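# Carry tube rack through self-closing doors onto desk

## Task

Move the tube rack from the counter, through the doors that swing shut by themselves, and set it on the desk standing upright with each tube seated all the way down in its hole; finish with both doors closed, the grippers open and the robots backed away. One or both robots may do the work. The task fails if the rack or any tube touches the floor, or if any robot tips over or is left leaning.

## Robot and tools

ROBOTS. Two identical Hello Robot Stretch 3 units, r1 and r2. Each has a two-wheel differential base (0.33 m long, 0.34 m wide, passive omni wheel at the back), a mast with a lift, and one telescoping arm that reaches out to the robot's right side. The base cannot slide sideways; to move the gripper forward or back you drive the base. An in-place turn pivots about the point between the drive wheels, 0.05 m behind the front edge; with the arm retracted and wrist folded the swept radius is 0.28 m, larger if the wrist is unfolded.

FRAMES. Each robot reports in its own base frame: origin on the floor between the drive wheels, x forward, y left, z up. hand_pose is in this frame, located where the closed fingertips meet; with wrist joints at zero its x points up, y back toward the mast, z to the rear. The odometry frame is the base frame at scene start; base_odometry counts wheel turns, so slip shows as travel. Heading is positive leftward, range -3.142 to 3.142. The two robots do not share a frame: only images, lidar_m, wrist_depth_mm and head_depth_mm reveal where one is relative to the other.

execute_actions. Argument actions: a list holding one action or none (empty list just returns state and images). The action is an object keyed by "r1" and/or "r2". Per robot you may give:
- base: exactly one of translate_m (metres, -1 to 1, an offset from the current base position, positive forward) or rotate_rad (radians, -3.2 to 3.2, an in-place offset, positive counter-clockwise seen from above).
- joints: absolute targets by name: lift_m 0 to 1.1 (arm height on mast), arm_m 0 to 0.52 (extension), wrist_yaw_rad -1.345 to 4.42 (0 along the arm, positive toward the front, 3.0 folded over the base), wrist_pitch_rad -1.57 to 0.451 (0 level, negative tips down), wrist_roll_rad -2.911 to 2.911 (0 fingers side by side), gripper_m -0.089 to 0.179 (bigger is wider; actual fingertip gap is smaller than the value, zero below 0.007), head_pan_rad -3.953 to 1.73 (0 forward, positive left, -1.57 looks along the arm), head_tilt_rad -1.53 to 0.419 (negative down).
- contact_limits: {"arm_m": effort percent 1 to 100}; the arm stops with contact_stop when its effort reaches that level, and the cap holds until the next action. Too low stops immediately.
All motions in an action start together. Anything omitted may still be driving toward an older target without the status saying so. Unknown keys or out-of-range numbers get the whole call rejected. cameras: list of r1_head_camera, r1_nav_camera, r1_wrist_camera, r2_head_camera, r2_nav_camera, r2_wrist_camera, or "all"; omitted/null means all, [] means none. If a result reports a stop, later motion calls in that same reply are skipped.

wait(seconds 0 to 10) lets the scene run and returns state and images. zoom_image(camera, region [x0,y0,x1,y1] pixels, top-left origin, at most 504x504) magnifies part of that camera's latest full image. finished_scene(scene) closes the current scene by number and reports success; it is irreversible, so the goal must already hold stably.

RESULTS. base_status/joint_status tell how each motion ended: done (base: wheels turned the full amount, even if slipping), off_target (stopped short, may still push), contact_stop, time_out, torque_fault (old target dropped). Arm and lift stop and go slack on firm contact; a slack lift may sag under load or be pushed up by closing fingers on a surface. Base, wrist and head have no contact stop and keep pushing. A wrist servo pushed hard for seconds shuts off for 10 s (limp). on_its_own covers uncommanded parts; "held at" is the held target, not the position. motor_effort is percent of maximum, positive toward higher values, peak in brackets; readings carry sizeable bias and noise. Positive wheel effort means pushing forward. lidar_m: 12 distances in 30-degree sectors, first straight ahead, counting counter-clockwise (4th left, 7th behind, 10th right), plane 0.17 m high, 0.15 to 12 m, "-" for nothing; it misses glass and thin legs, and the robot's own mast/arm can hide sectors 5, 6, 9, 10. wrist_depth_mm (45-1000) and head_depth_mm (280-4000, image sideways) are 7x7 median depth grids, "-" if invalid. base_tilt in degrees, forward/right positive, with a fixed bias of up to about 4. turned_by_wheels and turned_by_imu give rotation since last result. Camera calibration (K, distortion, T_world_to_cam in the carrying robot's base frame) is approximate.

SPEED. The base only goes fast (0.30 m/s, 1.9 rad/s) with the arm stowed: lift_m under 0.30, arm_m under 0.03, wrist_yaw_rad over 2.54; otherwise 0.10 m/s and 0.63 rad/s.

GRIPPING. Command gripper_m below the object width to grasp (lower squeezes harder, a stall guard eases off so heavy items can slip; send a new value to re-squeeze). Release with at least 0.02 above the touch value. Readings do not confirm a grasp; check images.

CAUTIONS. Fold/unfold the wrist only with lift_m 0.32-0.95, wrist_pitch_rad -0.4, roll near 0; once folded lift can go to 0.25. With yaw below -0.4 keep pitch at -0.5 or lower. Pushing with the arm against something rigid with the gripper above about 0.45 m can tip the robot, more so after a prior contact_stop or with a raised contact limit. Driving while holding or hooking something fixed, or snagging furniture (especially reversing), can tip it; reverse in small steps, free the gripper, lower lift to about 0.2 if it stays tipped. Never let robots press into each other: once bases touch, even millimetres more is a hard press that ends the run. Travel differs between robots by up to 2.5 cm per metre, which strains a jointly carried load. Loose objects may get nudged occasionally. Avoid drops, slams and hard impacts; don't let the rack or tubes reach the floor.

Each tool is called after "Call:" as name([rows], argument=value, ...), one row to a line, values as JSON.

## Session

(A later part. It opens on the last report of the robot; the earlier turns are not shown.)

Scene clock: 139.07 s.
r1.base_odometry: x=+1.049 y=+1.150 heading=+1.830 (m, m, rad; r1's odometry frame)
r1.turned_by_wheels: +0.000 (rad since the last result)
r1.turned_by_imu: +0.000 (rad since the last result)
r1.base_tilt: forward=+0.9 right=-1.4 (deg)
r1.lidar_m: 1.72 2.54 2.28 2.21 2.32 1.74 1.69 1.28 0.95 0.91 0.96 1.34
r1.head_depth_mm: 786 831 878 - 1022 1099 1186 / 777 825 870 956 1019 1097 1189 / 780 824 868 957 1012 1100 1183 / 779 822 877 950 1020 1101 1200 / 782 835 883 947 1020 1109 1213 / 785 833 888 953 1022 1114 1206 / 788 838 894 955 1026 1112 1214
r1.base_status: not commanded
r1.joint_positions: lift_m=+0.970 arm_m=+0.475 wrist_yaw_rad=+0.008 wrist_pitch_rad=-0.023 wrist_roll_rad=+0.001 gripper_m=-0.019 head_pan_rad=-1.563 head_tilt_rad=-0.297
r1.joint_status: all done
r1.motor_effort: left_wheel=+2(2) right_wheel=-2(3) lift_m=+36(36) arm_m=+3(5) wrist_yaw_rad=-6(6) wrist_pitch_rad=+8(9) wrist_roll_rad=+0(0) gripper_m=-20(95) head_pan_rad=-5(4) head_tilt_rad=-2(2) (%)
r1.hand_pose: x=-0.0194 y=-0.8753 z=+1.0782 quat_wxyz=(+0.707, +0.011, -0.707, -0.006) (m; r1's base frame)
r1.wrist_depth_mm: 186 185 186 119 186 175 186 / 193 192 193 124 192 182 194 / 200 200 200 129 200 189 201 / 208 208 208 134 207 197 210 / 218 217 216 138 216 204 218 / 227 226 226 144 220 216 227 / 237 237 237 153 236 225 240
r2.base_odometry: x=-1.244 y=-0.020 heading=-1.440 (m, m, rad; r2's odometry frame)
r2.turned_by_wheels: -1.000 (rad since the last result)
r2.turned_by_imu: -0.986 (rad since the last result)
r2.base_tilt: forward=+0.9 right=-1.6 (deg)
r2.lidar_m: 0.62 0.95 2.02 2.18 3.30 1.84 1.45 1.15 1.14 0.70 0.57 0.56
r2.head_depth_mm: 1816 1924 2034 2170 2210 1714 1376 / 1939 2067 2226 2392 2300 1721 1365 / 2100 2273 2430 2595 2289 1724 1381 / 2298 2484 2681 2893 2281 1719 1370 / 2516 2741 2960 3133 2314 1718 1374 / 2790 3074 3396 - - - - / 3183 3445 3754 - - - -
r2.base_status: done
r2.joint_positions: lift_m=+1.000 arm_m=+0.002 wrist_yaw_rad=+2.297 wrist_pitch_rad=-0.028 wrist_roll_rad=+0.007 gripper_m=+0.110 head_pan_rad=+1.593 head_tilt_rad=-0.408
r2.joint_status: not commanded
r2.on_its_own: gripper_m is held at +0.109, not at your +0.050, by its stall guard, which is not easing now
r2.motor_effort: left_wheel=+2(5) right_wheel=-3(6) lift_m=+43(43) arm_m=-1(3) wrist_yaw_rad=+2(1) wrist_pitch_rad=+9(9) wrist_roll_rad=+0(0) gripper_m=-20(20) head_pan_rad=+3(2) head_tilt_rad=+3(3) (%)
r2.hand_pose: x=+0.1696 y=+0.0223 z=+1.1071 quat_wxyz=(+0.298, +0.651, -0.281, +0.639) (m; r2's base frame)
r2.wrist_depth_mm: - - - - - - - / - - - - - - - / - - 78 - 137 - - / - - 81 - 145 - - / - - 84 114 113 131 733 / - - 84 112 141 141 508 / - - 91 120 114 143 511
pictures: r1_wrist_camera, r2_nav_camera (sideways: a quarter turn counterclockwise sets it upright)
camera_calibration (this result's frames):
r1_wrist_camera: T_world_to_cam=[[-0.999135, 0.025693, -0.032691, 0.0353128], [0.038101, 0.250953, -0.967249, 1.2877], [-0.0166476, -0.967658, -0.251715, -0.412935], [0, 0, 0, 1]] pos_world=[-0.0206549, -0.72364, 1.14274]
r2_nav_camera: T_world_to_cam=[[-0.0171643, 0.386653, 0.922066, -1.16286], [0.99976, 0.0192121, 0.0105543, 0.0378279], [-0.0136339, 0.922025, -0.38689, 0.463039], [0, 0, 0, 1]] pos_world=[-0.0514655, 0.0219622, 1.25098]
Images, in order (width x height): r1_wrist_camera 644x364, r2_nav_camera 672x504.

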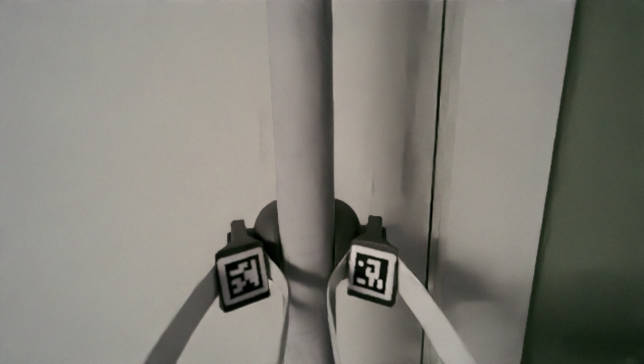

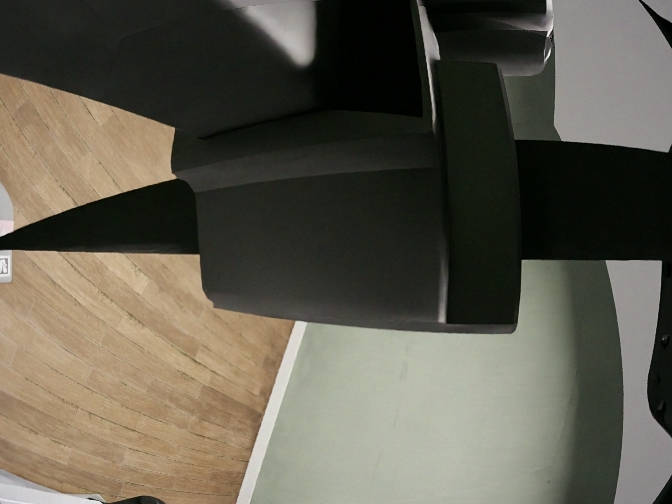

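Call:
execute_actions([
  {"r2":{"base":{"rotate_rad":1.9},"joints":{"head_pan_rad":0.6}}},
], cameras=[])

Call:
execute_actions([
  {"r2":{"base":{"translate_m":1.0}}},
], cameras=["r2_nav_camera"])

Call:
execute_actions([
  {"r2":{"base":{"translate_m":0.9}}},
], cameras=["r2_nav_camera"])

Scene clock: 153.53 s.
r1.base_odometry: x=+1.049 y=+1.150 heading=+1.830 (m, m, rad; r1's odometry frame)
r1.turned_by_wheels: +0.000 (rad since the last result)
r1.turned_by_imu: -0.002 (rad since the last result)
r1.base_tilt: forward=+0.8 right=-1.5 (deg)
r1.lidar_m: 1.81 2.53 2.28 2.22 2.32 1.74 1.69 1.28 0.95 0.91 0.96 1.34
r1.head_depth_mm: 778 831 882 - 1021 1093 1187 / 778 824 870 956 1015 1096 1192 / 775 825 862 960 1010 1099 1189 / 782 823 876 948 1011 1104 1196 / 786 837 889 951 1018 1101 1204 / 789 834 893 952 1025 1110 1196 / 795 835 893 957 1032 1109 1203
r1.base_status: not commanded
r1.joint_positions: lift_m=+0.970 arm_m=+0.475 wrist_yaw_rad=+0.008 wrist_pitch_rad=-0.023 wrist_roll_rad=+0.001 gripper_m=-0.019 head_pan_rad=-1.563 head_tilt_rad=-0.297
r1.joint_status: not commanded
r1.motor_effort: left_wheel=+2(2) right_wheel=-2(2) lift_m=+36(36) arm_m=+3(3) wrist_yaw_rad=-6(6) wrist_pitch_rad=+9(9) wrist_roll_rad=+0(0) gripper_m=-21(21) head_pan_rad=-5(5) head_tilt_rad=-2(2) (%)
r1.hand_pose: x=-0.0194 y=-0.8753 z=+1.0782 quat_wxyz=(+0.707, +0.011, -0.707, -0.006) (m; r1's base frame)
r1.wrist_depth_mm: 186 186 185 119 186 175 186 / 193 193 193 124 192 183 195 / 201 201 200 129 199 189 201 / 209 209 207 134 207 196 210 / 218 217 215 138 216 205 219 / 227 227 225 144 219 216 228 / 237 236 237 152 236 226 238
r2.base_odometry: x=-1.244 y=-0.020 heading=+0.460 (m, m, rad; r2's odometry frame)
r2.turned_by_wheels: +1.900 (rad since the last result)
r2.turned_by_imu: +1.873 (rad since the last result)
r2.base_tilt: forward=+1.0 right=-1.7 (deg)
r2.lidar_m: 2.68 1.84 1.74 1.21 1.14 0.83 0.59 0.56 0.58 0.77 2.02 2.06
r2.head_depth_mm: 3058 3238 3519 3495 2298 1719 1413 / 3023 3287 3557 3458 2287 1712 1376 / 3061 3310 3580 3463 2302 1718 1376 / 3076 1839 3562 3225 2126 1720 1375 / 3135 3284 3635 3457 2192 1708 1376 / 3122 3334 3653 3390 2284 1723 1372 / 2694 2728 2801 2784 2302 1723 1376
r2.base_status: done
r2.joint_positions: lift_m=+1.000 arm_m=+0.002 wrist_yaw_rad=+2.297 wrist_pitch_rad=-0.028 wrist_roll_rad=+0.007 gripper_m=+0.110 head_pan_rad=+0.607 head_tilt_rad=-0.408
r2.joint_status: all done
r2.on_its_own: gripper_m is held at +0.109, not at your +0.050, by its stall guard, which is not easing now
r2.motor_effort: left_wheel=-1(4) right_wheel=+2(6) lift_m=+43(43) arm_m=-2(2) wrist_yaw_rad=+2(1) wrist_pitch_rad=+9(9) wrist_roll_rad=+0(0) gripper_m=-20(19) head_pan_rad=-2(31) head_tilt_rad=+3(3) (%)
r2.hand_pose: x=+0.1696 y=+0.0223 z=+1.1071 quat_wxyz=(+0.298, +0.651, -0.281, +0.639) (m; r2's base frame)
r2.wrist_depth_mm: - - - - - - - / - - - - - - - / - - 78 - 137 - - / - - 81 - 145 - - / - - 84 114 113 131 - / - - 84 113 141 140 - / - - 91 120 114 142 -
pictures: none
No camera images: the call's "cameras" was empty. Leave "cameras" out to get every camera's image.

Scene clock: 164.67 s.
r1.base_odometry: x=+1.049 y=+1.150 heading=+1.830 (m, m, rad; r1's odometry frame)
r1.turned_by_wheels: +0.000 (rad since the last result)
r1.turned_by_imu: -0.003 (rad since the last result)
r1.base_tilt: forward=+0.8 right=-1.4 (deg)
r1.lidar_m: 2.41 1.16 2.28 2.21 2.32 1.75 1.69 1.28 0.95 0.91 0.96 1.34
r1.head_depth_mm: 783 832 880 - 1028 1089 1191 / 778 823 869 949 1012 1089 1188 / 778 822 864 960 1011 1102 1185 / 783 824 874 948 1019 1098 1200 / 783 831 884 951 1018 1108 1206 / 784 840 892 954 1025 1101 1208 / 788 837 891 959 1025 1120 1209
r1.base_status: not commanded
r1.joint_positions: lift_m=+0.970 arm_m=+0.475 wrist_yaw_rad=+0.008 wrist_pitch_rad=-0.023 wrist_roll_rad=+0.001 gripper_m=-0.019 head_pan_rad=-1.563 head_tilt_rad=-0.297
r1.joint_status: not commanded
r1.motor_effort: left_wheel=+2(2) right_wheel=-3(4) lift_m=+36(36) arm_m=+3(2) wrist_yaw_rad=-6(7) wrist_pitch_rad=+9(8) wrist_roll_rad=+0(0) gripper_m=-21(21) head_pan_rad=-4(5) head_tilt_rad=-2(2) (%)
r1.hand_pose: x=-0.0194 y=-0.8753 z=+1.0782 quat_wxyz=(+0.707, +0.011, -0.707, -0.006) (m; r1's base frame)
r1.wrist_depth_mm: 186 185 185 119 185 175 185 / 193 193 193 124 193 182 195 / 201 201 200 129 200 189 202 / 209 208 208 135 208 197 209 / 217 217 215 138 216 205 218 / 226 227 227 144 220 216 228 / 238 237 236 153 236 225 239
r2.base_odometry: x=-0.348 y=+0.424 heading=+0.460 (m, m, rad; r2's odometry frame)
r2.turned_by_wheels: +0.000 (rad since the last result)
r2.turned_by_imu: +0.004 (rad since the last result)
r2.base_tilt: forward=+1.0 right=-1.6 (deg)
r2.lidar_m: 1.95 2.73 1.25 1.79 1.70 1.73 1.48 1.41 1.45 1.54 1.46 1.49
r2.head_depth_mm: 2297 2458 2669 2879 2310 1717 1417 / 2336 2466 2685 2862 2295 1715 1379 / 2343 2493 2687 2912 2301 1725 1376 / 2345 2506 2687 2935 2291 1720 1371 / 2367 2535 2748 2972 2291 1716 1377 / 2375 2577 2782 2994 2322 1718 1375 / 2409 2595 2829 3042 2265 1566 1374
r2.base_status: done
r2.joint_positions: lift_m=+1.000 arm_m=+0.002 wrist_yaw_rad=+2.297 wrist_pitch_rad=-0.028 wrist_roll_rad=+0.007 gripper_m=+0.110 head_pan_rad=+0.607 head_tilt_rad=-0.408
r2.joint_status: not commanded
r2.on_its_own: gripper_m is held at +0.109, not at your +0.050, by its stall guard, which is not easing now
r2.motor_effort: left_wheel=-2(2) right_wheel=+2(6) lift_m=+43(44) arm_m=-2(2) wrist_yaw_rad=+3(2) wrist_pitch_rad=+9(9) wrist_roll_rad=+0(0) gripper_m=-20(20) head_pan_rad=-3(4) head_tilt_rad=+3(3) (%)
r2.hand_pose: x=+0.1696 y=+0.0223 z=+1.1071 quat_wxyz=(+0.298, +0.651, -0.281, +0.639) (m; r2's base frame)
r2.wrist_depth_mm: - - - - - - - / - - - - - - - / - - 78 - 137 - - / - - 81 - 145 - - / - - 84 114 113 132 - / - - 84 113 141 140 - / - - 91 120 114 142 -
pictures: r2_nav_camera (sideways: a quarter turn counterclockwise sets it upright)
camera_calibration (this result's frames):
r2_nav_camera: T_world_to_cam=[[0.312731, 0.227753, 0.922132, -1.16496], [0.568145, -0.822861, 0.0105538, 0.0404614], [0.76119, 0.520604, -0.386731, 0.458106], [0, 0, 0, 1]] pos_world=[-0.00737479, 0.0601245, 1.25098]
Images, in order (width x height): r2_nav_camera 672x504.

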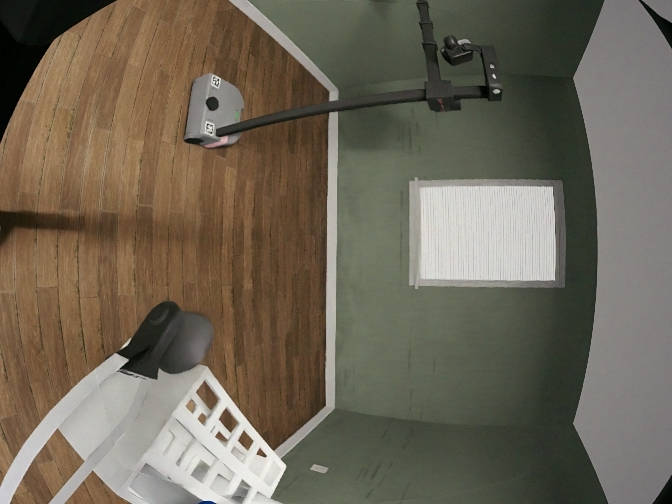

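Scene clock: 174.80 s.
r1.base_odometry: x=+1.049 y=+1.150 heading=+1.830 (m, m, rad; r1's odometry frame)
r1.turned_by_wheels: +0.000 (rad since the last result)
r1.turned_by_imu: -0.002 (rad since the last result)
r1.base_tilt: forward=+0.9 right=-1.3 (deg)
r1.lidar_m: 2.41 2.54 1.12 1.12 2.32 1.74 1.69 1.28 0.95 0.91 0.96 1.34
r1.head_depth_mm: 782 826 884 - 1024 1094 1191 / 776 829 867 949 1016 1093 1198 / 777 824 866 961 1013 1093 1187 / 781 824 876 943 1019 1101 1193 / 786 835 886 946 1014 1111 1201 / 787 834 886 956 1027 1106 1205 / 787 834 893 951 1031 1107 1213
r1.base_status: not commanded
r1.joint_positions: lift_m=+0.970 arm_m=+0.475 wrist_yaw_rad=+0.008 wrist_pitch_rad=-0.023 wrist_roll_rad=+0.001 gripper_m=-0.019 head_pan_rad=-1.563 head_tilt_rad=-0.297
r1.joint_status: not commanded
r1.motor_effort: left_wheel=+2(2) right_wheel=-3(3) lift_m=+36(36) arm_m=+3(3) wrist_yaw_rad=-7(6) wrist_pitch_rad=+9(9) wrist_roll_rad=+0(0) gripper_m=-21(20) head_pan_rad=-4(4) head_tilt_rad=-2(2) (%)
r1.hand_pose: x=-0.0194 y=-0.8753 z=+1.0782 quat_wxyz=(+0.707, +0.011, -0.707, -0.006) (m; r1's base frame)
r1.wrist_depth_mm: 186 186 185 119 185 175 186 / 192 192 192 124 193 182 194 / 200 201 201 129 200 189 202 / 208 208 209 134 208 197 210 / 218 217 215 138 216 205 218 / 227 226 227 144 220 216 228 / 238 236 237 152 236 225 238
r2.base_odometry: x=+0.459 y=+0.824 heading=+0.460 (m, m, rad; r2's odometry frame)
r2.turned_by_wheels: +0.000 (rad since the last result)
r2.turned_by_imu: +0.004 (rad since the last result)
r2.base_tilt: forward=+0.9 right=-1.6 (deg)
r2.lidar_m: 1.29 1.99 2.04 1.18 1.16 2.24 2.28 2.17 1.46 1.02 0.97 0.99
r2.head_depth_mm: 1656 1769 1922 2066 2202 1717 1417 / 1659 1782 1921 2101 2193 1719 1373 / 1678 1799 1938 2104 2213 1710 1369 / 1692 1817 1954 2137 2253 1716 1376 / 1700 1825 1971 2144 2256 1718 1372 / 1715 1853 1981 2193 2290 1715 1370 / 1728 1856 2007 2183 2297 1717 1371
r2.base_status: done
r2.joint_positions: lift_m=+1.000 arm_m=+0.002 wrist_yaw_rad=+2.297 wrist_pitch_rad=-0.028 wrist_roll_rad=+0.007 gripper_m=+0.110 head_pan_rad=+0.607 head_tilt_rad=-0.408
r2.joint_status: not commanded
r2.on_its_own: gripper_m is held at +0.109, not at your +0.050, by its stall guard, which is not easing now
r2.motor_effort: left_wheel=-1(3) right_wheel=+2(6) lift_m=+43(43) arm_m=-2(2) wrist_yaw_rad=+2(1) wrist_pitch_rad=+9(9) wrist_roll_rad=+0(0) gripper_m=-20(19) head_pan_rad=-4(2) head_tilt_rad=+3(3) (%)
r2.hand_pose: x=+0.1696 y=+0.0223 z=+1.1071 quat_wxyz=(+0.298, +0.651, -0.281, +0.639) (m; r2's base frame)
r2.wrist_depth_mm: - - - - - - - / - - - - - - - / - - 78 - 136 - - / - - 82 - 145 - - / - - 84 115 113 132 - / - - 84 113 141 141 - / - - 91 120 114 142 -
pictures: r2_nav_camera (sideways: a quarter turn counterclockwise sets it upright)
camera_calibration (this result's frames):
r2_nav_camera: T_world_to_cam=[[0.312733, 0.22775, 0.922132, -1.16496], [0.568139, -0.822865, 0.0105538, 0.0404615], [0.761194, 0.520598, -0.386731, 0.458106], [0, 0, 0, 1]] pos_world=[-0.00737432, 0.0601246, 1.25098]
Images, in order (width x height): r2_nav_camera 672x504.

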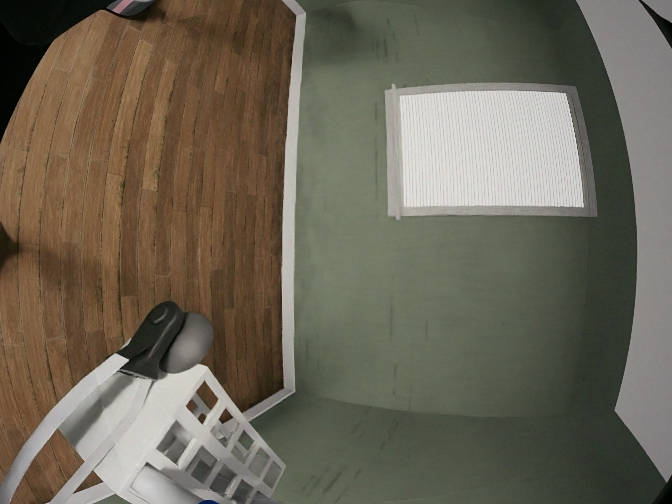

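Call:
execute_actions([
  {"r2":{"base":{"rotate_rad":1.22},"joints":{"head_pan_rad":1.2,"head_tilt_rad":-0.7}}},
], cameras=[])

Call:
execute_actions([
  {"r2":{"base":{"translate_m":1.0}}},
], cameras=["r2_nav_camera"])

Scene clock: 185.73 s.
r1.base_odometry: x=+1.049 y=+1.150 heading=+1.830 (m, m, rad; r1's odometry frame)
r1.turned_by_wheels: +0.000 (rad since the last result)
r1.turned_by_imu: -0.002 (rad since the last result)
r1.base_tilt: forward=+0.8 right=-1.3 (deg)
r1.lidar_m: 2.41 2.54 1.23 1.25 2.32 1.74 1.69 1.27 0.95 0.91 0.96 1.34
r1.head_depth_mm: 781 831 881 - 1022 1094 1189 / 778 822 867 957 1018 1093 1192 / 777 827 859 960 1010 1096 1185 / 783 820 876 947 1018 1105 1195 / 787 831 891 955 1021 1105 1205 / 784 838 892 950 1024 1113 1202 / 786 839 892 953 1031 1117 1213
r1.base_status: not commanded
r1.joint_positions: lift_m=+0.970 arm_m=+0.475 wrist_yaw_rad=+0.008 wrist_pitch_rad=-0.023 wrist_roll_rad=+0.001 gripper_m=-0.019 head_pan_rad=-1.563 head_tilt_rad=-0.297
r1.joint_status: not commanded
r1.motor_effort: left_wheel=+2(2) right_wheel=-3(3) lift_m=+36(36) arm_m=+3(2) wrist_yaw_rad=-7(7) wrist_pitch_rad=+9(8) wrist_roll_rad=+0(0) gripper_m=-20(21) head_pan_rad=-4(4) head_tilt_rad=-2(2) (%)
r1.hand_pose: x=-0.0194 y=-0.8753 z=+1.0782 quat_wxyz=(+0.707, +0.011, -0.707, -0.006) (m; r1's base frame)
r1.wrist_depth_mm: 186 186 185 119 185 176 186 / 193 193 193 124 192 182 194 / 200 200 200 129 199 189 202 / 209 208 208 134 207 196 210 / 217 217 215 137 216 205 219 / 227 227 226 144 220 215 229 / 238 236 237 152 237 226 239
r2.base_odometry: x=+0.459 y=+0.824 heading=+1.680 (m, m, rad; r2's odometry frame)
r2.turned_by_wheels: +1.220 (rad since the last result)
r2.turned_by_imu: +1.202 (rad since the last result)
r2.base_tilt: forward=+0.9 right=-1.6 (deg)
r2.lidar_m: 2.15 1.16 2.19 2.35 2.18 2.17 1.24 0.98 0.96 1.04 1.56 1.99
r2.head_depth_mm: 1772 1978 2228 2080 1598 1361 - / 1830 2043 2318 2087 1646 1368 1168 / 1885 2115 2402 2081 1648 1372 1171 / 1942 2200 2449 2078 1656 1373 1170 / 2022 2275 2591 2089 1659 1378 1168 / 2075 2345 2620 2099 1668 1375 1169 / 2156 2466 2725 2105 1665 1383 1173
r2.base_status: done
r2.joint_positions: lift_m=+1.000 arm_m=+0.002 wrist_yaw_rad=+2.298 wrist_pitch_rad=-0.028 wrist_roll_rad=+0.007 gripper_m=+0.110 head_pan_rad=+1.193 head_tilt_rad=-0.691
r2.joint_status: all done
r2.on_its_own: gripper_m is held at +0.109, not at your +0.050, by its stall guard, which is not easing now
r2.motor_effort: left_wheel=-2(4) right_wheel=+3(6) lift_m=+43(44) arm_m=-3(2) wrist_yaw_rad=+3(2) wrist_pitch_rad=+9(9) wrist_roll_rad=+0(0) gripper_m=-20(21) head_pan_rad=+3(26) head_tilt_rad=-3(19) (%)
r2.hand_pose: x=+0.1696 y=+0.0223 z=+1.1071 quat_wxyz=(+0.298, +0.651, -0.281, +0.639) (m; r2's base frame)
r2.wrist_depth_mm: - - - - - - - / - - - - - - - / - - 78 - 137 - - / - - 81 - 145 - - / - - 84 114 113 132 - / - - 84 113 140 140 - / - - 91 120 114 142 -
pictures: none
No camera images: the call's "cameras" was empty. Leave "cameras" out to get every camera's image.

Scene clock: 196.87 s.
r1.base_odometry: x=+1.049 y=+1.150 heading=+1.830 (m, m, rad; r1's odometry frame)
r1.turned_by_wheels: +0.000 (rad since the last result)
r1.turned_by_imu: -0.003 (rad since the last result)
r1.base_tilt: forward=+0.8 right=-1.3 (deg)
r1.lidar_m: 2.40 2.54 2.29 2.21 0.80 1.74 1.69 1.28 0.95 0.91 0.96 1.34
r1.head_depth_mm: 781 829 876 - 1030 1084 1195 / 774 824 868 954 1014 1094 1194 / 780 826 867 962 1013 1089 1187 / 783 824 878 950 1020 1098 1197 / 784 831 884 949 1028 1103 1202 / 785 833 887 952 1026 1109 1215 / 789 840 889 952 1028 1110 1220
r1.base_status: not commanded
r1.joint_positions: lift_m=+0.970 arm_m=+0.475 wrist_yaw_rad=+0.008 wrist_pitch_rad=-0.023 wrist_roll_rad=+0.001 gripper_m=-0.019 head_pan_rad=-1.563 head_tilt_rad=-0.297
r1.joint_status: not commanded
r1.motor_effort: left_wheel=+2(2) right_wheel=-3(2) lift_m=+36(36) arm_m=+3(3) wrist_yaw_rad=-6(6) wrist_pitch_rad=+9(9) wrist_roll_rad=+0(0) gripper_m=-21(21) head_pan_rad=-5(4) head_tilt_rad=-2(2) (%)
r1.hand_pose: x=-0.0194 y=-0.8753 z=+1.0782 quat_wxyz=(+0.707, +0.011, -0.707, -0.006) (m; r1's base frame)
r1.wrist_depth_mm: 186 186 185 119 185 175 186 / 193 192 192 124 193 182 194 / 200 200 200 129 199 189 202 / 209 208 208 134 208 196 210 / 218 217 215 138 217 204 220 / 226 225 226 144 219 215 228 / 237 238 236 152 237 227 239
r2.base_odometry: x=+0.350 y=+1.818 heading=+1.680 (m, m, rad; r2's odometry frame)
r2.turned_by_wheels: +0.000 (rad since the last result)
r2.turned_by_imu: +0.004 (rad since the last result)
r2.base_tilt: forward=+1.0 right=-1.6 (deg)
r2.lidar_m: 1.28 1.62 1.59 0.67 2.58 2.95 2.00 1.58 1.56 1.51 1.20 1.19
r2.head_depth_mm: 1282 1428 1606 1846 1640 1360 - / 1318 1471 1671 1884 1648 1369 1167 / 1363 1528 1750 1946 1653 1373 1168 / 1356 1577 1799 2019 1657 1297 1167 / 1088 1643 1876 2077 1662 1206 1175 / 688 1715 1999 2104 1564 1202 1174 / 476 1748 1920 790 1615 1377 1174
r2.base_status: done
r2.joint_positions: lift_m=+1.000 arm_m=+0.002 wrist_yaw_rad=+2.298 wrist_pitch_rad=-0.028 wrist_roll_rad=+0.007 gripper_m=+0.110 head_pan_rad=+1.193 head_tilt_rad=-0.691
r2.joint_status: not commanded
r2.on_its_own: gripper_m is held at +0.109, not at your +0.050, by its stall guard, which is not easing now
r2.motor_effort: left_wheel=-2(4) right_wheel=+3(6) lift_m=+43(44) arm_m=-2(2) wrist_yaw_rad=+2(3) wrist_pitch_rad=+9(9) wrist_roll_rad=+0(0) gripper_m=-20(19) head_pan_rad=+3(4) head_tilt_rad=-3(3) (%)
r2.hand_pose: x=+0.1696 y=+0.0223 z=+1.1071 quat_wxyz=(+0.298, +0.651, -0.281, +0.639) (m; r2's base frame)
r2.wrist_depth_mm: - - - - - - - / - - - - - - - / 895 - 79 - 137 - - / - - 83 - 145 - - / - - 84 114 113 131 - / - - 84 113 141 140 - / - - 91 120 114 143 -
pictures: r2_nav_camera (sideways: a quarter turn counterclockwise sets it upright)
camera_calibration (this result's frames):
r2_nav_camera: T_world_to_cam=[[0.223969, 0.58765, 0.7775, -0.975805], [0.92948, -0.368711, 0.0109298, 0.0377718], [0.293095, 0.720222, -0.628789, 0.775905], [0, 0, 0, 1]] pos_world=[-0.043972, 0.0285344, 1.24616]
Images, in order (width x height): r2_nav_camera 672x504.

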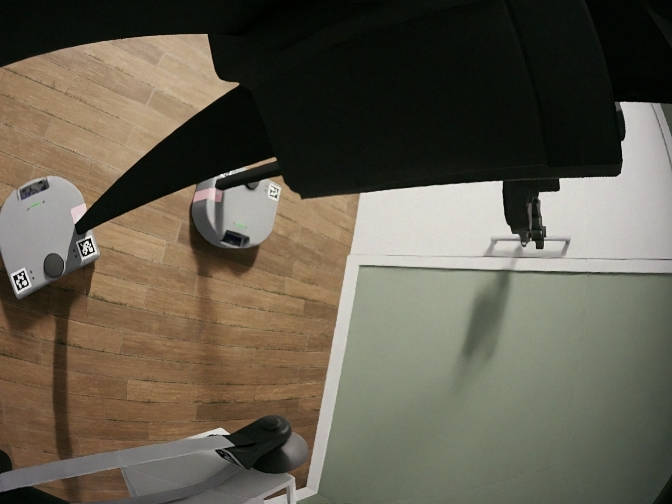

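Call:
execute_actions([
  {"r2":{"base":{"rotate_rad":0.5}}},
], cameras=[])

Call:
execute_actions([
  {"r2":{"base":{"translate_m":0.9}}},
], cameras=["r2_nav_camera"])

Scene clock: 203.10 s.
r1.base_odometry: x=+1.049 y=+1.150 heading=+1.830 (m, m, rad; r1's odometry frame)
r1.turned_by_wheels: +0.000 (rad since the last result)
r1.turned_by_imu: -0.001 (rad since the last result)
r1.base_tilt: forward=+1.0 right=-1.4 (deg)
r1.lidar_m: 2.41 2.53 2.29 2.22 0.80 1.74 1.69 1.28 0.95 0.91 0.96 1.35
r1.head_depth_mm: 781 829 881 - 1026 1097 1191 / 777 825 866 958 1013 1098 1191 / 779 823 864 963 1010 1097 1191 / 785 824 874 948 1016 1105 1200 / 787 833 886 946 1019 1102 1204 / 786 833 891 947 1021 1107 1204 / 788 837 893 957 1022 1111 1206
r1.base_status: not commanded
r1.joint_positions: lift_m=+0.970 arm_m=+0.475 wrist_yaw_rad=+0.008 wrist_pitch_rad=-0.023 wrist_roll_rad=+0.001 gripper_m=-0.019 head_pan_rad=-1.563 head_tilt_rad=-0.297
r1.joint_status: not commanded
r1.motor_effort: left_wheel=+2(2) right_wheel=-3(4) lift_m=+36(36) arm_m=+3(3) wrist_yaw_rad=-7(6) wrist_pitch_rad=+9(9) wrist_roll_rad=+0(0) gripper_m=-21(20) head_pan_rad=-5(5) head_tilt_rad=-2(2) (%)
r1.hand_pose: x=-0.0194 y=-0.8753 z=+1.0782 quat_wxyz=(+0.707, +0.011, -0.707, -0.006) (m; r1's base frame)
r1.wrist_depth_mm: 186 186 186 119 185 176 187 / 193 194 193 124 193 182 194 / 201 201 200 129 199 189 202 / 208 209 208 134 207 197 210 / 217 217 215 138 216 205 219 / 228 227 228 144 219 215 228 / 238 238 236 153 236 225 239
r2.base_odometry: x=+0.350 y=+1.818 heading=+2.180 (m, m, rad; r2's odometry frame)
r2.turned_by_wheels: +0.500 (rad since the last result)
r2.turned_by_imu: +0.493 (rad since the last result)
r2.base_tilt: forward=+1.0 right=-1.7 (deg)
r2.lidar_m: 1.62 1.59 0.67 2.51 2.97 2.03 1.59 1.56 1.55 1.21 1.19 1.27
r2.head_depth_mm: 469 1630 1802 1949 1648 1349 - / 491 1769 2004 2064 1645 1228 1171 / 527 611 726 1874 1324 1197 1172 / 1958 2216 2505 2087 1658 1306 1169 / 2204 2511 2703 2083 1653 1377 1175 / 2509 2922 2873 2093 1661 1371 1169 / 2918 3386 2875 2103 1667 1367 1175
r2.base_status: done
r2.joint_positions: lift_m=+1.000 arm_m=+0.002 wrist_yaw_rad=+2.298 wrist_pitch_rad=-0.028 wrist_roll_rad=+0.007 gripper_m=+0.110 head_pan_rad=+1.193 head_tilt_rad=-0.691
r2.joint_status: not commanded
r2.on_its_own: gripper_m is held at +0.109, not at your +0.050, by its stall guard, which is not easing now
r2.motor_effort: left_wheel=-2(5) right_wheel=+2(6) lift_m=+44(43) arm_m=-2(3) wrist_yaw_rad=+1(1) wrist_pitch_rad=+10(9) wrist_roll_rad=+0(0) gripper_m=-20(20) head_pan_rad=+2(3) head_tilt_rad=-4(4) (%)
r2.hand_pose: x=+0.1696 y=+0.0223 z=+1.1071 quat_wxyz=(+0.298, +0.651, -0.281, +0.639) (m; r2's base frame)
r2.wrist_depth_mm: - 625 - - - - - / - 750 - - - - - / - 637 78 - 137 - - / - - 81 - 144 - - / - - 84 115 113 132 - / - - 84 112 140 140 - / - - 91 121 114 143 -
pictures: none
No camera images: the call's "cameras" was empty. Leave "cameras" out to get every camera's image.

Scene clock: 213.23 s.
r1.base_odometry: x=+1.049 y=+1.150 heading=+1.830 (m, m, rad; r1's odometry frame)
r1.turned_by_wheels: +0.000 (rad since the last result)
r1.turned_by_imu: -0.002 (rad since the last result)
r1.base_tilt: forward=+0.8 right=-1.4 (deg)
r1.lidar_m: 2.40 2.54 2.29 2.21 2.31 1.75 0.72 1.28 0.95 0.91 0.96 1.34
r1.head_depth_mm: 783 828 885 - 1022 1096 1197 / 778 825 869 954 1013 1096 1190 / 780 823 864 955 1018 1093 1199 / 784 828 873 944 1020 1105 1196 / 784 831 888 948 1021 1101 1207 / 785 836 887 948 1027 1107 1207 / 791 835 892 945 1029 1112 1206
r1.base_status: not commanded
r1.joint_positions: lift_m=+0.970 arm_m=+0.475 wrist_yaw_rad=+0.008 wrist_pitch_rad=-0.023 wrist_roll_rad=+0.001 gripper_m=-0.019 head_pan_rad=-1.563 head_tilt_rad=-0.297
r1.joint_status: not commanded
r1.motor_effort: left_wheel=+2(2) right_wheel=-3(3) lift_m=+36(36) arm_m=+3(3) wrist_yaw_rad=-6(7) wrist_pitch_rad=+9(8) wrist_roll_rad=+0(0) gripper_m=-20(21) head_pan_rad=-5(5) head_tilt_rad=-2(2) (%)
r1.hand_pose: x=-0.0194 y=-0.8753 z=+1.0782 quat_wxyz=(+0.707, +0.011, -0.707, -0.006) (m; r1's base frame)
r1.wrist_depth_mm: 186 186 185 119 186 175 186 / 193 193 192 125 192 182 194 / 200 202 200 128 200 189 202 / 209 209 208 134 208 198 210 / 218 216 214 138 216 204 218 / 227 227 225 145 220 216 228 / 236 236 237 153 237 225 237
r2.base_odometry: x=-0.165 y=+2.556 heading=+2.180 (m, m, rad; r2's odometry frame)
r2.turned_by_wheels: +0.000 (rad since the last result)
r2.turned_by_imu: +0.004 (rad since the last result)
r2.base_tilt: forward=+0.9 right=-1.7 (deg)
r2.lidar_m: 0.79 0.78 0.83 1.22 0.84 0.85 2.41 2.34 1.06 0.83 0.82 0.87
r2.head_depth_mm: 706 772 851 953 1077 1233 - / 768 846 947 1065 1228 1335 1166 / 842 940 1063 1217 1410 1368 1166 / 922 1046 1205 1410 1579 1372 1171 / 1003 1177 1396 1693 1661 1376 1172 / 1120 1365 1669 1961 1666 1384 1169 / 1236 1647 2068 2114 1660 1376 1180
r2.base_status: done
r2.joint_positions: lift_m=+1.000 arm_m=+0.002 wrist_yaw_rad=+2.298 wrist_pitch_rad=-0.028 wrist_roll_rad=+0.007 gripper_m=+0.110 head_pan_rad=+1.193 head_tilt_rad=-0.691
r2.joint_status: not commanded
r2.on_its_own: gripper_m is held at +0.109, not at your +0.050, by its stall guard, which is not easing now
r2.motor_effort: left_wheel=-2(2) right_wheel=+2(6) lift_m=+44(44) arm_m=-2(2) wrist_yaw_rad=+1(2) wrist_pitch_rad=+9(9) wrist_roll_rad=+0(0) gripper_m=-20(20) head_pan_rad=+3(2) head_tilt_rad=-3(3) (%)
r2.hand_pose: x=+0.1696 y=+0.0223 z=+1.1071 quat_wxyz=(+0.298, +0.651, -0.281, +0.639) (m; r2's base frame)
r2.wrist_depth_mm: - 938 839 737 694 639 588 / - 967 820 790 704 651 605 / - 994 78 810 137 658 621 / - - 81 825 145 681 626 / - - 84 115 113 131 643 / - - 84 113 140 140 654 / - - 91 121 114 143 698
pictures: r2_nav_camera (sideways: a quarter turn counterclockwise sets it upright)
camera_calibration (this result's frames):
r2_nav_camera: T_world_to_cam=[[0.224013, 0.587808, 0.777367, -0.975632], [0.929491, -0.368683, 0.0109297, 0.0377718], [0.293026, 0.720107, -0.628952, 0.776119], [0, 0, 0, 1]] pos_world=[-0.0439771, 0.0285221, 1.24615]
Images, in order (width x height): r2_nav_camera 672x504.

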